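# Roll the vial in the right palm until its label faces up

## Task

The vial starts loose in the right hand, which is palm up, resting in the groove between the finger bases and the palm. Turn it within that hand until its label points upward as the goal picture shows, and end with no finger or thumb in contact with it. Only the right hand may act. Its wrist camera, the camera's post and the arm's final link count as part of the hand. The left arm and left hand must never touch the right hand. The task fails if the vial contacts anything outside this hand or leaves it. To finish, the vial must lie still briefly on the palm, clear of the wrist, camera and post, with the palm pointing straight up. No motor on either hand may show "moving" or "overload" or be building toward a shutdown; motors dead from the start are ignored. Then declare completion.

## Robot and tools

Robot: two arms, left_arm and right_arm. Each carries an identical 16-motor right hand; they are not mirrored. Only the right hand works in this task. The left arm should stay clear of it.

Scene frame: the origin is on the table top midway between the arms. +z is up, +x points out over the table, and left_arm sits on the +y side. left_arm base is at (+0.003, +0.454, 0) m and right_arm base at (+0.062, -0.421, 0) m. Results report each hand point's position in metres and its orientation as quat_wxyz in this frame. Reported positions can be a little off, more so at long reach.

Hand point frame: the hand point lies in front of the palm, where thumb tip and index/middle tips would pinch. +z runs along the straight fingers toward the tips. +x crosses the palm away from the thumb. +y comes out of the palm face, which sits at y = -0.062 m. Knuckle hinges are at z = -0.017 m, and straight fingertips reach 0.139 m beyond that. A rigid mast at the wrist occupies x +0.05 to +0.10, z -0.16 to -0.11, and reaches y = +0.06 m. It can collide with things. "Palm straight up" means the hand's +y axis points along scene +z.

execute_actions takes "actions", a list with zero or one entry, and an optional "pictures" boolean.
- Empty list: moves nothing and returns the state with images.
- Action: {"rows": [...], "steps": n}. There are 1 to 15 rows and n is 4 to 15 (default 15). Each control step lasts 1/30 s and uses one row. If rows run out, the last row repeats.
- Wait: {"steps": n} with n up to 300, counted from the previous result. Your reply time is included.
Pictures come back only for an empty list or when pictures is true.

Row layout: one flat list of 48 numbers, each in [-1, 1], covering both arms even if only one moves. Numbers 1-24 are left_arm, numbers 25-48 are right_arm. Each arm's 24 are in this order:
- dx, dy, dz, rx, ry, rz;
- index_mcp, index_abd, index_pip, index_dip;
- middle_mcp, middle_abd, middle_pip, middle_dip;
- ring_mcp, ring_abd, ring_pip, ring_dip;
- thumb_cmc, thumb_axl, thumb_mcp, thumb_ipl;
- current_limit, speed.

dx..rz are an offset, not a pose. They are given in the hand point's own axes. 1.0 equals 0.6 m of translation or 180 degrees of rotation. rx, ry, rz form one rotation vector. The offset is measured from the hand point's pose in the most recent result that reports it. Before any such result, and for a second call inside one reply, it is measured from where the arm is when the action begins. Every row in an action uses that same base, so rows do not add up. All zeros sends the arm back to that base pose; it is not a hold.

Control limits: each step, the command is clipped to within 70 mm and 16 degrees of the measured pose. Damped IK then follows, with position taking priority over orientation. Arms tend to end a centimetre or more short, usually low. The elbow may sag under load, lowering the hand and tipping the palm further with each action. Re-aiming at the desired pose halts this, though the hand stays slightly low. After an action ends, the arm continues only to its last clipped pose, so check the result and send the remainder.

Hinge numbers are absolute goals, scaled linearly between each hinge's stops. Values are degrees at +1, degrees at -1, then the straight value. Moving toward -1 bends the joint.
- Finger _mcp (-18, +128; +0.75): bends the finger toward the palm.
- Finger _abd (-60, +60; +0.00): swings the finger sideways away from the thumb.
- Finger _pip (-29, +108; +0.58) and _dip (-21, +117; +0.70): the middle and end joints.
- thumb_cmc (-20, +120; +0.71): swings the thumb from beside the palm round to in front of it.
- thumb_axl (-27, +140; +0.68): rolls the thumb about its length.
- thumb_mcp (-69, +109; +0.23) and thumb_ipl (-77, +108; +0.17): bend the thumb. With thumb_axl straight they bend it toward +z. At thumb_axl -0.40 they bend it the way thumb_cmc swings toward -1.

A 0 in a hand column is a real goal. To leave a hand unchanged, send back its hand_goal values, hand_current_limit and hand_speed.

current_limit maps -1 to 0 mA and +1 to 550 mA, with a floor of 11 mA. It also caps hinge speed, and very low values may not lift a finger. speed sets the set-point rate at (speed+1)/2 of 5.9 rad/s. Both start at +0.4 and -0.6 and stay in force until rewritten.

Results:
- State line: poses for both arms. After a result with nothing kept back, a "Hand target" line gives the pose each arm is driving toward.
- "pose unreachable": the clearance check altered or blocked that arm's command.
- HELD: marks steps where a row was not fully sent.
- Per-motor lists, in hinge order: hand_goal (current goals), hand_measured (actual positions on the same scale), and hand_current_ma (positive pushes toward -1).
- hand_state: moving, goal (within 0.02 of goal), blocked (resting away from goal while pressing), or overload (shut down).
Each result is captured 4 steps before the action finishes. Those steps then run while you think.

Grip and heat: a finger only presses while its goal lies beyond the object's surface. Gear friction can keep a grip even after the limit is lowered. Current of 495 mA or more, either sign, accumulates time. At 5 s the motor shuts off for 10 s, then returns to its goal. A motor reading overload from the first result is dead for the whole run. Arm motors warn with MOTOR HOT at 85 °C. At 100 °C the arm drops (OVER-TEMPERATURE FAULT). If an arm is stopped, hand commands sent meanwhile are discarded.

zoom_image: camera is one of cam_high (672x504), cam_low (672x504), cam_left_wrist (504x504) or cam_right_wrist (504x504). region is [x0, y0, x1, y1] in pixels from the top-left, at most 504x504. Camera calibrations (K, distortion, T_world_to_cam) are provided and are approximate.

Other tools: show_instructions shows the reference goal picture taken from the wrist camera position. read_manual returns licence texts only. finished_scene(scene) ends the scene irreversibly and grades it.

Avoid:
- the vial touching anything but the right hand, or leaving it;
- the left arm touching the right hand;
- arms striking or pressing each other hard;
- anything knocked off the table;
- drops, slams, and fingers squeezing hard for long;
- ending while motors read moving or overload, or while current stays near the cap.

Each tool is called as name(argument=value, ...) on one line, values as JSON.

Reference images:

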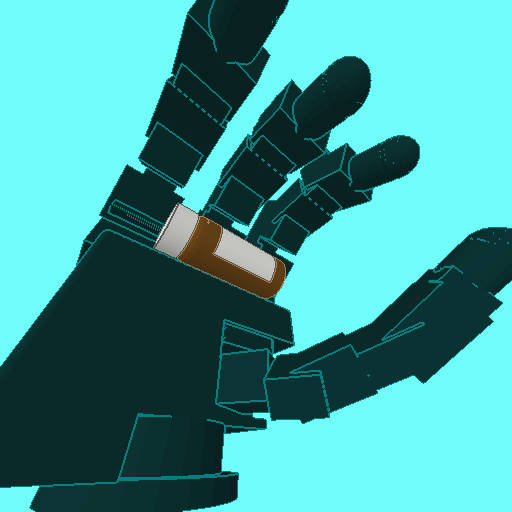

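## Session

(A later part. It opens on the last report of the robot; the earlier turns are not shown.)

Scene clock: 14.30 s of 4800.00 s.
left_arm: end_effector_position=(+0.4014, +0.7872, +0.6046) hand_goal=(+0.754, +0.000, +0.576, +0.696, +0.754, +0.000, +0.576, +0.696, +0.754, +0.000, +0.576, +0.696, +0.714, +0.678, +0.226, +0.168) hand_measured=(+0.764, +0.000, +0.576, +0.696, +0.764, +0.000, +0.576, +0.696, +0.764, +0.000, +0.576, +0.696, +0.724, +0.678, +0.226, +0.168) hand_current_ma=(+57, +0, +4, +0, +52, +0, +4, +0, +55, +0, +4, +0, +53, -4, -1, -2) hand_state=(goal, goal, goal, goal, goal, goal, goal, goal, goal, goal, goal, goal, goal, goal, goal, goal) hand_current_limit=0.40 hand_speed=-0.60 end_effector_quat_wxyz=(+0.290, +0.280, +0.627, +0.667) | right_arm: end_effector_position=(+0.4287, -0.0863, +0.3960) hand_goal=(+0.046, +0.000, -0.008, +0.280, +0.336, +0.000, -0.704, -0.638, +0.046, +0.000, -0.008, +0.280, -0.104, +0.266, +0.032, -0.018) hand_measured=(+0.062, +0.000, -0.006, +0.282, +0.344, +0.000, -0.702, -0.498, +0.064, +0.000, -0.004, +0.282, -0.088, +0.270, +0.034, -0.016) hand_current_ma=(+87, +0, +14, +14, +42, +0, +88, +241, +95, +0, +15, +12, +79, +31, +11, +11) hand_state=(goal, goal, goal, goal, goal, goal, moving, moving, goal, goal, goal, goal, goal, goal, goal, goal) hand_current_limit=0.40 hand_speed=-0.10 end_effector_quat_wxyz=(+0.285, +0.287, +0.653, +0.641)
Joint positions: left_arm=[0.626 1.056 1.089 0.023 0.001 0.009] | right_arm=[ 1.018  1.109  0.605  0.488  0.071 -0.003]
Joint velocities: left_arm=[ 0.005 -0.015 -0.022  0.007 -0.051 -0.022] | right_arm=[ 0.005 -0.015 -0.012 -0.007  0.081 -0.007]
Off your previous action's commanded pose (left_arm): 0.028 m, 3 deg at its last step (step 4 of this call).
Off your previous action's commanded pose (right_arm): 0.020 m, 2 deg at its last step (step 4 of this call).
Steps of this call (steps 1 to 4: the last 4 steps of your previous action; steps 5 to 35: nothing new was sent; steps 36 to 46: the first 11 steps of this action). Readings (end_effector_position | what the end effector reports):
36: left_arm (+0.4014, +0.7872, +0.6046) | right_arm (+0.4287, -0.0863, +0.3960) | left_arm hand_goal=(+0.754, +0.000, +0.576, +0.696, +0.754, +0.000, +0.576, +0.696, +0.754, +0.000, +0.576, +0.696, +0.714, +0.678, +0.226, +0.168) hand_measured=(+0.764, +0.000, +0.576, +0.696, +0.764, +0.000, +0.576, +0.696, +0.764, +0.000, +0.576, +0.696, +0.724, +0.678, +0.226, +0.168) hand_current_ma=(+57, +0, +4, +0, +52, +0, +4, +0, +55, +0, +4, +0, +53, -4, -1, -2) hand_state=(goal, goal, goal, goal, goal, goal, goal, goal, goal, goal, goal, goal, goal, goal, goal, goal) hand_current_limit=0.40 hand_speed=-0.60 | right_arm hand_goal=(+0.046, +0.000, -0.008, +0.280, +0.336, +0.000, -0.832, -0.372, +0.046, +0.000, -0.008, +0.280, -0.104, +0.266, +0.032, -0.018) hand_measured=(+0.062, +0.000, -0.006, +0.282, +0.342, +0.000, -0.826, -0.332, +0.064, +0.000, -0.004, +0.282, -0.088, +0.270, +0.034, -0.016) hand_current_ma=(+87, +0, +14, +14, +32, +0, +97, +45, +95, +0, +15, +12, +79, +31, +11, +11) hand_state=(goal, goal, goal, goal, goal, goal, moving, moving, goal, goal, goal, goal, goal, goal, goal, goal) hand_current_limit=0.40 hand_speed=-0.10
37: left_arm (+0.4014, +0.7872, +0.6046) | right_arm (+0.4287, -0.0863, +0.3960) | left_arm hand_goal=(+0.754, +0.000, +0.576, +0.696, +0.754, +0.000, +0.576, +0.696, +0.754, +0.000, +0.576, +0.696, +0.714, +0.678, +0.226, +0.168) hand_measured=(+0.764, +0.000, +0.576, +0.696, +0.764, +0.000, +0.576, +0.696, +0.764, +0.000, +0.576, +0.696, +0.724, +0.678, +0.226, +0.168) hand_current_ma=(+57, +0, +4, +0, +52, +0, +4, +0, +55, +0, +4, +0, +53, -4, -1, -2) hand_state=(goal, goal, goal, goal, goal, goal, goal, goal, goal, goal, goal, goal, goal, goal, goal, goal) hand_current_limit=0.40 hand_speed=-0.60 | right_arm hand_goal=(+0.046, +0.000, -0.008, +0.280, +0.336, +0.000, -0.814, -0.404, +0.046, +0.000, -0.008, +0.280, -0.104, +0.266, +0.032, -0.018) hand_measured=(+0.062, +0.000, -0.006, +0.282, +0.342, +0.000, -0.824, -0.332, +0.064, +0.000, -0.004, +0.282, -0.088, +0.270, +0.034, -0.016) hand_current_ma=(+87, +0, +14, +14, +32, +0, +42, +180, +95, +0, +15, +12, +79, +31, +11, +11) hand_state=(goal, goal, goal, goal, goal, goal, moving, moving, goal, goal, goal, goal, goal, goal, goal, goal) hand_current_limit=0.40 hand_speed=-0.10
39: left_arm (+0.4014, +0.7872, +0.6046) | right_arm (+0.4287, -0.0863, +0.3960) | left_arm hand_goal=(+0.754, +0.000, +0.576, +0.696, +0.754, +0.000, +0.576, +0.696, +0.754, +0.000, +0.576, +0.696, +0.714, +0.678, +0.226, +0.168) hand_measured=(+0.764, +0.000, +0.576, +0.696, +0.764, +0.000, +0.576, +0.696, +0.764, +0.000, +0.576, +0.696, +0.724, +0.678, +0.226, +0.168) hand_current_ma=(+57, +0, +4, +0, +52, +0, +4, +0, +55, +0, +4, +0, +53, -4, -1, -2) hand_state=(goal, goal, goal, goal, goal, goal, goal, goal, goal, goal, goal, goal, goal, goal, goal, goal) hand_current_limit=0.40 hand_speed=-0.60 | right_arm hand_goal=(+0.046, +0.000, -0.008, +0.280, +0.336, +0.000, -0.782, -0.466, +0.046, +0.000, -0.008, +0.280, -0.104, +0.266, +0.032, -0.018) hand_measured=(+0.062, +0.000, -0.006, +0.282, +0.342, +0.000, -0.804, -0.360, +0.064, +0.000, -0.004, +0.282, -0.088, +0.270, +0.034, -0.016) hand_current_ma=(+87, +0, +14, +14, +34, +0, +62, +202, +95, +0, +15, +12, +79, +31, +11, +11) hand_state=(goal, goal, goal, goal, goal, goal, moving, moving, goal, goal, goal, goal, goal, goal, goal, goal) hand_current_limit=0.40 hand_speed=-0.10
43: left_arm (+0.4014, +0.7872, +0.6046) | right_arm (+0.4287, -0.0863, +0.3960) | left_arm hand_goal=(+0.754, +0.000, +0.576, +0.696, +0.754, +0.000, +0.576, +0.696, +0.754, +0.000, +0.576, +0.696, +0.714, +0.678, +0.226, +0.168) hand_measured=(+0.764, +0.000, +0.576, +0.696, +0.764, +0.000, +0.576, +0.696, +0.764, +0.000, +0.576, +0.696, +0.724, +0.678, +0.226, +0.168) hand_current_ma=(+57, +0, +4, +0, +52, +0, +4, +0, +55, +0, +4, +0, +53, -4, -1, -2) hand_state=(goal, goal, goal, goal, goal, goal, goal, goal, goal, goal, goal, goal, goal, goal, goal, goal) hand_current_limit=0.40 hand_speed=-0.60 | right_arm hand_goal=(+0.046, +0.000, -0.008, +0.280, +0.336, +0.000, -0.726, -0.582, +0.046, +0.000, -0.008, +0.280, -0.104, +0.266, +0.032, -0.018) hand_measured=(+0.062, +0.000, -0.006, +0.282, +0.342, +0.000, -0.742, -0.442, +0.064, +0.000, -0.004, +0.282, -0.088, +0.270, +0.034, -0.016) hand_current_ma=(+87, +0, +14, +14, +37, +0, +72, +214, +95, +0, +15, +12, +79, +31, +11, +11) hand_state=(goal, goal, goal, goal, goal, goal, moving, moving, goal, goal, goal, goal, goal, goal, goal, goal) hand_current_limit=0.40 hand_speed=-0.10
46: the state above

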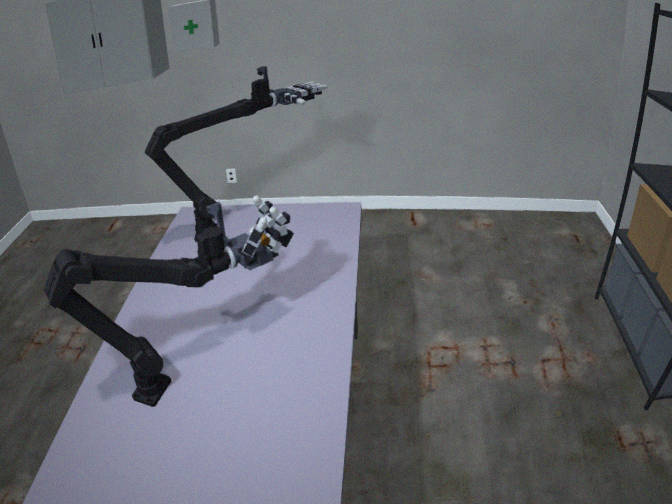

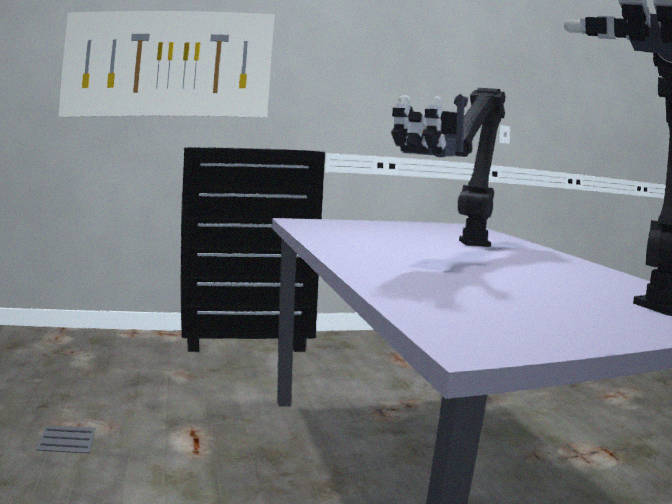

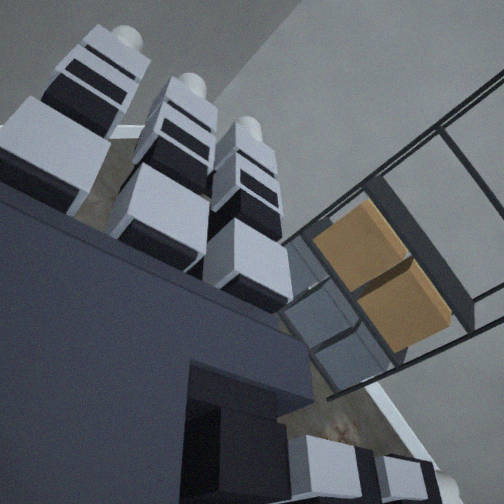

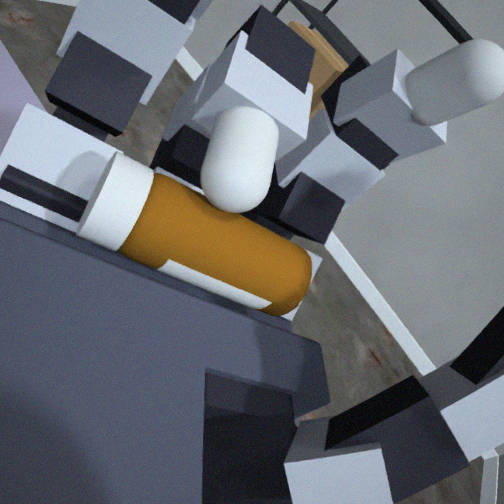

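execute_actions(actions=[])

Scene clock: 14.43 s of 4800.00 s.
left_arm: end_effector_position=(+0.4014, +0.7872, +0.6046) hand_goal=(+0.754, +0.000, +0.576, +0.696, +0.754, +0.000, +0.576, +0.696, +0.754, +0.000, +0.576, +0.696, +0.714, +0.678, +0.226, +0.168) hand_measured=(+0.764, +0.000, +0.576, +0.696, +0.764, +0.000, +0.576, +0.696, +0.764, +0.000, +0.576, +0.696, +0.724, +0.678, +0.226, +0.168) hand_current_ma=(+57, +0, +4, +0, +52, +0, +4, +0, +55, +0, +4, +0, +53, -4, -1, -2) hand_state=(goal, goal, goal, goal, goal, goal, goal, goal, goal, goal, goal, goal, goal, goal, goal, goal) hand_current_limit=0.40 hand_speed=-0.60 end_effector_quat_wxyz=(+0.290, +0.280, +0.627, +0.667) | right_arm: end_effector_position=(+0.4287, -0.0863, +0.3960) hand_goal=(+0.046, +0.000, -0.008, +0.280, +0.336, +0.000, -0.704, -0.638, +0.046, +0.000, -0.008, +0.280, -0.104, +0.266, +0.032, -0.018) hand_measured=(+0.062, +0.000, -0.006, +0.282, +0.346, +0.000, -0.672, -0.544, +0.064, +0.000, -0.004, +0.282, -0.088, +0.270, +0.034, -0.016) hand_current_ma=(+87, +0, +14, +14, +56, +0, +184, +347, +95, +0, +15, +12, +79, +31, +11, +11) hand_state=(goal, goal, goal, goal, goal, goal, moving, moving, goal, goal, goal, goal, goal, goal, goal, goal) hand_current_limit=0.40 hand_speed=-0.10 end_effector_quat_wxyz=(+0.285, +0.287, +0.653, +0.641)
Joint positions: left_arm=[0.626 1.056 1.089 0.023 0.001 0.009] | right_arm=[ 1.018  1.109  0.605  0.488  0.071 -0.003]
Joint velocities: left_arm=[-0.005 -0.005  0.017 -0.007 -0.066 -0.022] | right_arm=[ 0.005 -0.024  0.007 -0.022 -0.007  0.037]
Hand target (left_arm): +0.395, +0.782, +0.631; +0.296, +0.271, +0.610, +0.683
Hand target (right_arm): +0.430, -0.086, +0.416; +0.289, +0.282, +0.640, +0.654
Off the commanded pose (left_arm): 0.028 m, 3 deg.
Off the commanded pose (right_arm): 0.020 m, 2 deg.
Kept back: nothing.
Steps of this call (steps 1 to 4: the last 4 steps of your previous action). Readings (end_effector_position | what the end effector reports):
1: left_arm (+0.4014, +0.7872, +0.6046) | right_arm (+0.4287, -0.0863, +0.3960) | left_arm hand_goal=(+0.754, +0.000, +0.576, +0.696, +0.754, +0.000, +0.576, +0.696, +0.754, +0.000, +0.576, +0.696, +0.714, +0.678, +0.226, +0.168) hand_measured=(+0.764, +0.000, +0.576, +0.696, +0.764, +0.000, +0.576, +0.696, +0.764, +0.000, +0.576, +0.696, +0.724, +0.678, +0.226, +0.168) hand_current_ma=(+57, +0, +4, +0, +52, +0, +4, +0, +55, +0, +4, +0, +53, -4, -1, -2) hand_state=(goal, goal, goal, goal, goal, goal, goal, goal, goal, goal, goal, goal, goal, goal, goal, goal) hand_current_limit=0.40 hand_speed=-0.60 | right_arm hand_goal=(+0.046, +0.000, -0.008, +0.280, +0.336, +0.000, -0.704, -0.638, +0.046, +0.000, -0.008, +0.280, -0.104, +0.266, +0.032, -0.018) hand_measured=(+0.062, +0.000, -0.006, +0.282, +0.344, +0.000, -0.690, -0.516, +0.064, +0.000, -0.004, +0.282, -0.088, +0.270, +0.034, -0.016) hand_current_ma=(+87, +0, +14, +14, +44, +0, +125, +248, +95, +0, +15, +12, +79, +31, +11, +11) hand_state=(goal, goal, goal, goal, goal, goal, moving, moving, goal, goal, goal, goal, goal, goal, goal, goal) hand_current_limit=0.40 hand_speed=-0.10
2: left_arm (+0.4014, +0.7872, +0.6046) | right_arm (+0.4287, -0.0863, +0.3960) | left_arm hand_goal=(+0.754, +0.000, +0.576, +0.696, +0.754, +0.000, +0.576, +0.696, +0.754, +0.000, +0.576, +0.696, +0.714, +0.678, +0.226, +0.168) hand_measured=(+0.764, +0.000, +0.576, +0.696, +0.764, +0.000, +0.576, +0.696, +0.764, +0.000, +0.576, +0.696, +0.724, +0.678, +0.226, +0.168) hand_current_ma=(+57, +0, +4, +0, +52, +0, +4, +0, +55, +0, +4, +0, +53, -4, -1, -2) hand_state=(goal, goal, goal, goal, goal, goal, goal, goal, goal, goal, goal, goal, goal, goal, goal, goal) hand_current_limit=0.40 hand_speed=-0.60 | right_arm hand_goal=(+0.046, +0.000, -0.008, +0.280, +0.336, +0.000, -0.704, -0.638, +0.046, +0.000, -0.008, +0.280, -0.104, +0.266, +0.032, -0.018) hand_measured=(+0.062, +0.000, -0.006, +0.282, +0.344, +0.000, -0.682, -0.528, +0.064, +0.000, -0.004, +0.282, -0.088, +0.270, +0.034, -0.016) hand_current_ma=(+87, +0, +14, +14, +50, +0, +151, +304, +95, +0, +15, +12, +79, +31, +11, +11) hand_state=(goal, goal, goal, goal, moving, goal, moving, moving, goal, goal, goal, goal, goal, goal, goal, goal) hand_current_limit=0.40 hand_speed=-0.10
4: the state above

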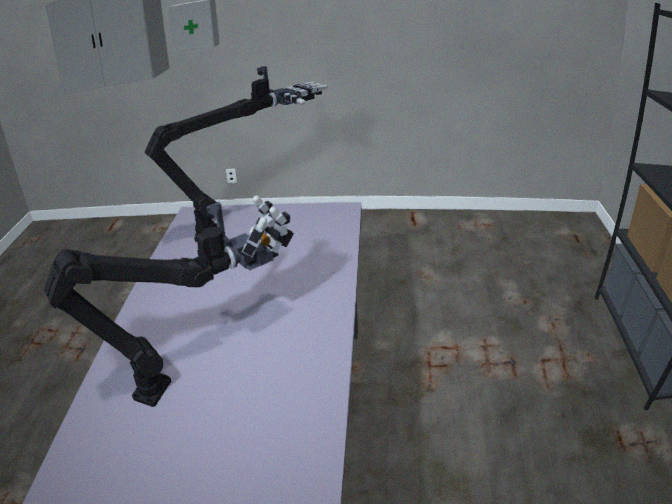

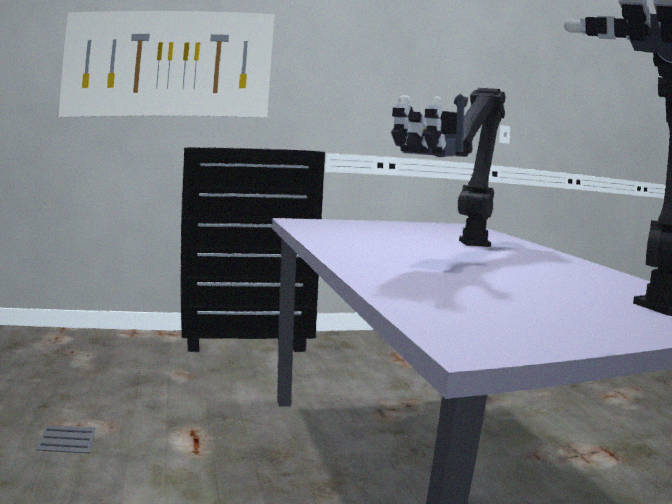

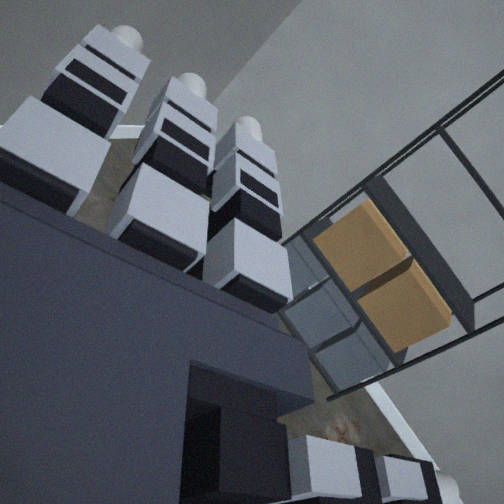

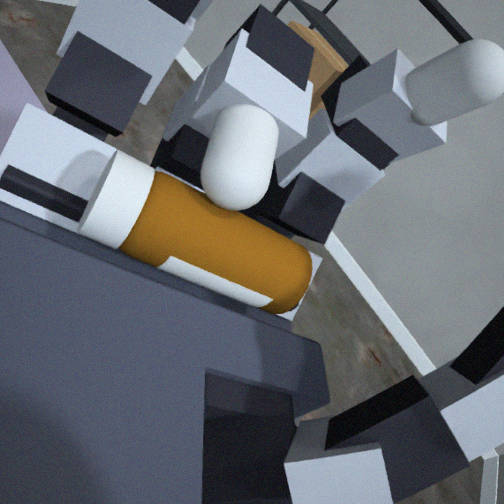

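execute_actions(actions=[{"rows": [[0.0002,0.0463,-0.0099,-0.0163,0.0003,-0.0002, 0.754,0,0.576,0.696,0.754,0,0.576,0.696,0.754,0,0.576,0.696,0.714,0.678,0.226,0.168,0.4,-0.6, 0,0.0333,0.0025,-0.01235,0.0004,0.001, 0.046,0,-0.008,0.28, 0.335,0,-0.67,-0.58, 0.046,0,-0.008,0.28, -0.104,0.266,0.032,-0.018, 0.4,-0.1],[0.0002,0.0463,-0.0099,-0.0163,0.0003,-0.0002, 0.754,0,0.576,0.696,0.754,0,0.576,0.696,0.754,0,0.576,0.696,0.714,0.678,0.226,0.168,0.4,-0.6, 0,0.0333,0.0025,-0.01235,0.0004,0.001, 0.046,0,-0.008,0.28, 0.335,0,-0.655,-0.55, 0.046,0,-0.008,0.28, -0.104,0.266,0.032,-0.018, 0.4,-0.1],[0.0002,0.0463,-0.0099,-0.0163,0.0003,-0.0002, 0.754,0,0.576,0.696,0.754,0,0.576,0.696,0.754,0,0.576,0.696,0.714,0.678,0.226,0.168,0.4,-0.6, 0,0.0333,0.0025,-0.01235,0.0004,0.001, 0.046,0,-0.008,0.28, 0.335,0,-0.635,-0.55, 0.046,0,-0.008,0.28, -0.104,0.266,0.032,-0.018, 0.4,-0.1],[0.0002,0.0463,-0.0099,-0.0163,0.0003,-0.0002, 0.754,0,0.576,0.696,0.754,0,0.576,0.696,0.754,0,0.576,0.696,0.714,0.678,0.226,0.168,0.4,-0.6, 0,0.0333,0.0025,-0.01235,0.0004,0.001, 0.046,0,-0.008,0.28, 0.335,0,-0.61,-0.55, 0.046,0,-0.008,0.28, -0.104,0.266,0.032,-0.018, 0.4,-0.1],[0.0002,0.0463,-0.0099,-0.0163,0.0003,-0.0002, 0.754,0,0.576,0.696,0.754,0,0.576,0.696,0.754,0,0.576,0.696,0.714,0.678,0.226,0.168,0.4,-0.6, 0,0.0333,0.0025,-0.01235,0.0004,0.001, 0.046,0,-0.008,0.28, 0.335,0,-0.58,-0.55, 0.046,0,-0.008,0.28, -0.104,0.266,0.032,-0.018, 0.4,-0.1],[0.0002,0.0463,-0.0099,-0.0163,0.0003,-0.0002, 0.754,0,0.576,0.696,0.754,0,0.576,0.696,0.754,0,0.576,0.696,0.714,0.678,0.226,0.168,0.4,-0.6, 0,0.0333,0.0025,-0.01235,0.0004,0.001, 0.046,0,-0.008,0.28, 0.32,0,-0.55,-0.55, 0.046,0,-0.008,0.28, -0.104,0.266,0.032,-0.018, 0.4,-0.1],[0.0002,0.0463,-0.0099,-0.0163,0.0003,-0.0002, 0.754,0,0.576,0.696,0.754,0,0.576,0.696,0.754,0,0.576,0.696,0.714,0.678,0.226,0.168,0.4,-0.6, 0,0.0333,0.0025,-0.01235,0.0004,0.001, 0.046,0,-0.008,0.28, 0.29,0,-0.525,-0.56, 0.046,0,-0.008,0.28, -0.104,0.266,0.032,-0.018, 0.4,-0.1],[0.0002,0.0463,-0.0099,-0.0163,0.0003,-0.0002, 0.754,0,0.576,0.696,0.754,0,0.576,0.696,0.754,0,0.576,0.696,0.714,0.678,0.226,0.168,0.4,-0.6, 0,0.0333,0.0025,-0.01235,0.0004,0.001, 0.046,0,-0.008,0.28, 0.26,0,-0.51,-0.575, 0.046,0,-0.008,0.28, -0.104,0.266,0.032,-0.018, 0.4,-0.1],[0.0002,0.0463,-0.0099,-0.0163,0.0003,-0.0002, 0.754,0,0.576,0.696,0.754,0,0.576,0.696,0.754,0,0.576,0.696,0.714,0.678,0.226,0.168,0.4,-0.6, 0,0.0333,0.0025,-0.01235,0.0004,0.001, 0.046,0,-0.008,0.28, 0.23,0,-0.495,-0.59, 0.046,0,-0.008,0.28, -0.104,0.266,0.032,-0.018, 0.4,-0.1],[0.0002,0.0463,-0.0099,-0.0163,0.0003,-0.0002, 0.754,0,0.576,0.696,0.754,0,0.576,0.696,0.754,0,0.576,0.696,0.714,0.678,0.226,0.168,0.4,-0.6, 0,0.0333,0.0025,-0.01235,0.0004,0.001, 0.046,0,-0.008,0.28, 0.20,0,-0.48,-0.605, 0.046,0,-0.008,0.28, -0.104,0.266,0.032,-0.018, 0.4,-0.1],[0.0002,0.0463,-0.0099,-0.0163,0.0003,-0.0002, 0.754,0,0.576,0.696,0.754,0,0.576,0.696,0.754,0,0.576,0.696,0.714,0.678,0.226,0.168,0.4,-0.6, 0,0.0333,0.0025,-0.01235,0.0004,0.001, 0.046,0,-0.008,0.28, 0.17,0,-0.465,-0.62, 0.046,0,-0.008,0.28, -0.104,0.266,0.032,-0.018, 0.4,-0.1],[0.0002,0.0463,-0.0099,-0.0163,0.0003,-0.0002, 0.754,0,0.576,0.696,0.754,0,0.576,0.696,0.754,0,0.576,0.696,0.714,0.678,0.226,0.168,0.4,-0.6, 0,0.0333,0.0025,-0.01235,0.0004,0.001, 0.046,0,-0.008,0.28, 0.14,0,-0.45,-0.635, 0.046,0,-0.008,0.28, -0.104,0.266,0.032,-0.018, 0.4,-0.1],[0.0002,0.0463,-0.0099,-0.0163,0.0003,-0.0002, 0.754,0,0.576,0.696,0.754,0,0.576,0.696,0.754,0,0.576,0.696,0.714,0.678,0.226,0.168,0.4,-0.6, 0,0.0333,0.0025,-0.01235,0.0004,0.001, 0.046,0,-0.008,0.28, 0.11,0,-0.435,-0.65, 0.046,0,-0.008,0.28, -0.104,0.266,0.032,-0.018, 0.4,-0.1],[0.0002,0.0463,-0.0099,-0.0163,0.0003,-0.0002, 0.754,0,0.576,0.696,0.754,0,0.576,0.696,0.754,0,0.576,0.696,0.714,0.678,0.226,0.168,0.4,-0.6, 0,0.0333,0.0025,-0.01235,0.0004,0.001, 0.046,0,-0.008,0.28, 0.08,0,-0.42,-0.665, 0.046,0,-0.008,0.28, -0.104,0.266,0.032,-0.018, 0.4,-0.1],[0.0002,0.0463,-0.0099,-0.0163,0.0003,-0.0002, 0.754,0,0.576,0.696,0.754,0,0.576,0.696,0.754,0,0.576,0.696,0.714,0.678,0.226,0.168,0.4,-0.6, 0,0.0333,0.0025,-0.01235,0.0004,0.001, 0.046,0,-0.008,0.28, 0.05,0,-0.41,-0.68, 0.046,0,-0.008,0.28, -0.104,0.266,0.032,-0.018, 0.4,-0.1]], "steps": 15}], pictures=true)

Scene clock: 48.83 s of 4800.00 s.
left_arm: end_effector_position=(+0.4014, +0.7872, +0.6046) hand_goal=(+0.754, +0.000, +0.576, +0.696, +0.754, +0.000, +0.576, +0.696, +0.754, +0.000, +0.576, +0.696, +0.714, +0.678, +0.226, +0.168) hand_measured=(+0.764, +0.000, +0.576, +0.696, +0.764, +0.000, +0.576, +0.696, +0.764, +0.000, +0.576, +0.696, +0.724, +0.678, +0.226, +0.168) hand_current_ma=(+57, +0, +4, +0, +52, +0, +4, +0, +55, +0, +4, +0, +53, -4, -1, -2) hand_state=(goal, goal, goal, goal, goal, goal, goal, goal, goal, goal, goal, goal, goal, goal, goal, goal) hand_current_limit=0.40 hand_speed=-0.60 end_effector_quat_wxyz=(+0.290, +0.280, +0.627, +0.667) | right_arm: end_effector_position=(+0.4287, -0.0863, +0.3960) hand_goal=(+0.046, +0.000, -0.008, +0.280, +0.170, +0.000, -0.464, -0.620, +0.046, +0.000, -0.008, +0.280, -0.104, +0.266, +0.032, -0.018) hand_measured=(+0.062, +0.000, -0.006, +0.282, +0.266, +0.000, -0.506, -0.580, +0.064, +0.000, -0.004, +0.282, -0.088, +0.270, +0.034, -0.016) hand_current_ma=(+87, +0, +14, +14, +131, +0, -39, +31, +95, +0, +15, +12, +79, +31, +11, +11) hand_state=(goal, goal, goal, goal, moving, goal, moving, moving, goal, goal, goal, goal, goal, goal, goal, goal) hand_current_limit=0.40 hand_speed=-0.10 end_effector_quat_wxyz=(+0.285, +0.287, +0.653, +0.641)
Joint positions: left_arm=[0.626 1.056 1.089 0.023 0.001 0.009] | right_arm=[ 1.018  1.109  0.605  0.488  0.071 -0.003]
Joint velocities: left_arm=[-0.005 -0.005 -0.002 -0.017  0.095  0.051] | right_arm=[-0.005 -0.005  0.007  0.002 -0.037  0.022]
Steps of this call (steps 1 to 90: nothing new was sent; then 31.03 s passed at rest; steps 91 to 101: the first 11 steps of this action). Readings (end_effector_position | what the end effector reports):
91: left_arm (+0.4014, +0.7872, +0.6046) | right_arm (+0.4287, -0.0863, +0.3960) | left_arm hand_goal=(+0.754, +0.000, +0.576, +0.696, +0.754, +0.000, +0.576, +0.696, +0.754, +0.000, +0.576, +0.696, +0.714, +0.678, +0.226, +0.168) hand_measured=(+0.764, +0.000, +0.576, +0.696, +0.764, +0.000, +0.576, +0.696, +0.764, +0.000, +0.576, +0.696, +0.724, +0.678, +0.226, +0.168) hand_current_ma=(+57, +0, +4, +0, +52, +0, +4, +0, +55, +0, +4, +0, +53, -4, -1, -2) hand_state=(goal, goal, goal, goal, goal, goal, goal, goal, goal, goal, goal, goal, goal, goal, goal, goal) hand_current_limit=0.40 hand_speed=-0.60 | right_arm hand_goal=(+0.046, +0.000, -0.008, +0.280, +0.336, +0.000, -0.670, -0.580, +0.046, +0.000, -0.008, +0.280, -0.104, +0.266, +0.032, -0.018) hand_measured=(+0.062, +0.000, -0.006, +0.282, +0.348, +0.000, -0.662, -0.560, +0.064, +0.000, -0.004, +0.282, -0.088, +0.270, +0.034, -0.016) hand_current_ma=(+87, +0, +14, +14, +62, +0, +211, +385, +95, +0, +15, +12, +79, +31, +11, +11) hand_state=(goal, goal, goal, goal, goal, goal, moving, moving, goal, goal, goal, goal, goal, goal, goal, goal) hand_current_limit=0.40 hand_speed=-0.10
92: left_arm (+0.4014, +0.7872, +0.6046) | right_arm (+0.4287, -0.0863, +0.3960) | left_arm hand_goal=(+0.754, +0.000, +0.576, +0.696, +0.754, +0.000, +0.576, +0.696, +0.754, +0.000, +0.576, +0.696, +0.714, +0.678, +0.226, +0.168) hand_measured=(+0.764, +0.000, +0.576, +0.696, +0.764, +0.000, +0.576, +0.696, +0.764, +0.000, +0.576, +0.696, +0.724, +0.678, +0.226, +0.168) hand_current_ma=(+57, +0, +4, +0, +52, +0, +4, +0, +55, +0, +4, +0, +53, -4, -1, -2) hand_state=(goal, goal, goal, goal, goal, goal, goal, goal, goal, goal, goal, goal, goal, goal, goal, goal) hand_current_limit=0.40 hand_speed=-0.60 | right_arm hand_goal=(+0.046, +0.000, -0.008, +0.280, +0.336, +0.000, -0.654, -0.550, +0.046, +0.000, -0.008, +0.280, -0.104, +0.266, +0.032, -0.018) hand_measured=(+0.062, +0.000, -0.006, +0.282, +0.348, +0.000, -0.660, -0.560, +0.064, +0.000, -0.004, +0.282, -0.088, +0.270, +0.034, -0.016) hand_current_ma=(+87, +0, +14, +14, +62, +0, +112, +105, +95, +0, +15, +12, +79, +31, +11, +11) hand_state=(goal, goal, goal, goal, goal, goal, moving, moving, goal, goal, goal, goal, goal, goal, goal, goal) hand_current_limit=0.40 hand_speed=-0.10
94: left_arm (+0.4014, +0.7872, +0.6046) | right_arm (+0.4287, -0.0863, +0.3960) | left_arm hand_goal=(+0.754, +0.000, +0.576, +0.696, +0.754, +0.000, +0.576, +0.696, +0.754, +0.000, +0.576, +0.696, +0.714, +0.678, +0.226, +0.168) hand_measured=(+0.764, +0.000, +0.576, +0.696, +0.764, +0.000, +0.576, +0.696, +0.764, +0.000, +0.576, +0.696, +0.724, +0.678, +0.226, +0.168) hand_current_ma=(+57, +0, +4, +0, +52, +0, +4, +0, +55, +0, +4, +0, +53, -4, -1, -2) hand_state=(goal, goal, goal, goal, goal, goal, goal, goal, goal, goal, goal, goal, goal, goal, goal, goal) hand_current_limit=0.40 hand_speed=-0.60 | right_arm hand_goal=(+0.046, +0.000, -0.008, +0.280, +0.336, +0.000, -0.610, -0.550, +0.046, +0.000, -0.008, +0.280, -0.104, +0.266, +0.032, -0.018) hand_measured=(+0.062, +0.000, -0.006, +0.282, +0.348, +0.000, -0.652, -0.550, +0.064, +0.000, -0.004, +0.282, -0.088, +0.270, +0.034, -0.016) hand_current_ma=(+87, +0, +14, +14, +62, +0, -54, +14, +95, +0, +15, +12, +79, +31, +11, +11) hand_state=(goal, goal, goal, goal, goal, goal, moving, moving, goal, goal, goal, goal, goal, goal, goal, goal) hand_current_limit=0.40 hand_speed=-0.10
98: left_arm (+0.4014, +0.7872, +0.6046) | right_arm (+0.4287, -0.0863, +0.3960) | left_arm hand_goal=(+0.754, +0.000, +0.576, +0.696, +0.754, +0.000, +0.576, +0.696, +0.754, +0.000, +0.576, +0.696, +0.714, +0.678, +0.226, +0.168) hand_measured=(+0.764, +0.000, +0.576, +0.696, +0.764, +0.000, +0.576, +0.696, +0.764, +0.000, +0.576, +0.696, +0.724, +0.678, +0.226, +0.168) hand_current_ma=(+57, +0, +4, +0, +52, +0, +4, +0, +55, +0, +4, +0, +53, -4, -1, -2) hand_state=(goal, goal, goal, goal, goal, goal, goal, goal, goal, goal, goal, goal, goal, goal, goal, goal) hand_current_limit=0.40 hand_speed=-0.60 | right_arm hand_goal=(+0.046, +0.000, -0.008, +0.280, +0.260, +0.000, -0.510, -0.574, +0.046, +0.000, -0.008, +0.280, -0.104, +0.266, +0.032, -0.018) hand_measured=(+0.062, +0.000, -0.006, +0.282, +0.340, +0.000, -0.568, -0.550, +0.064, +0.000, -0.004, +0.282, -0.088, +0.270, +0.034, -0.016) hand_current_ma=(+87, +0, +14, +14, +171, +0, -51, +35, +95, +0, +15, +12, +79, +31, +11, +11) hand_state=(goal, goal, goal, goal, moving, goal, moving, moving, goal, goal, goal, goal, goal, goal, goal, goal) hand_current_limit=0.40 hand_speed=-0.10
101: the state above

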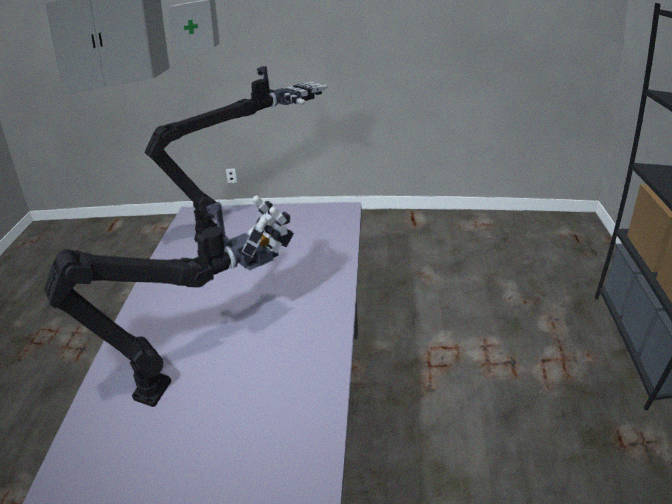

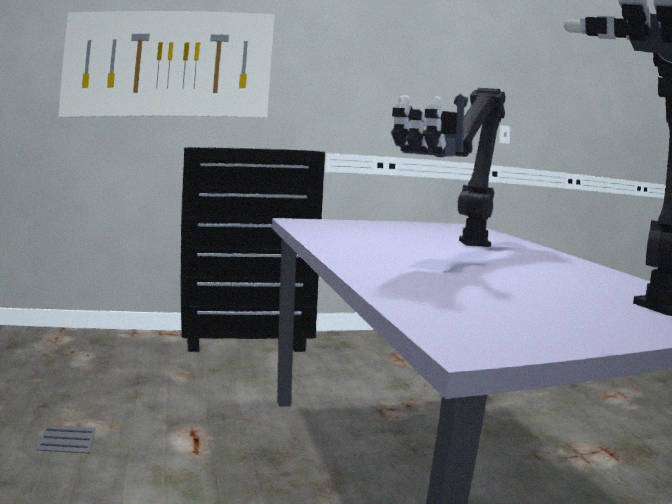

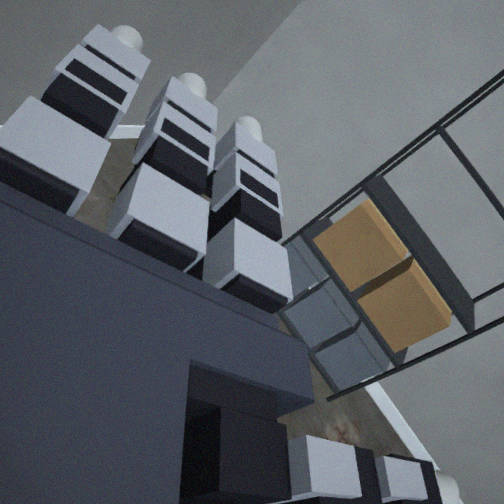

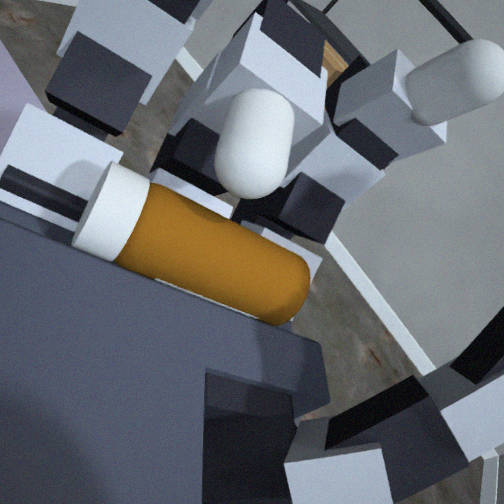

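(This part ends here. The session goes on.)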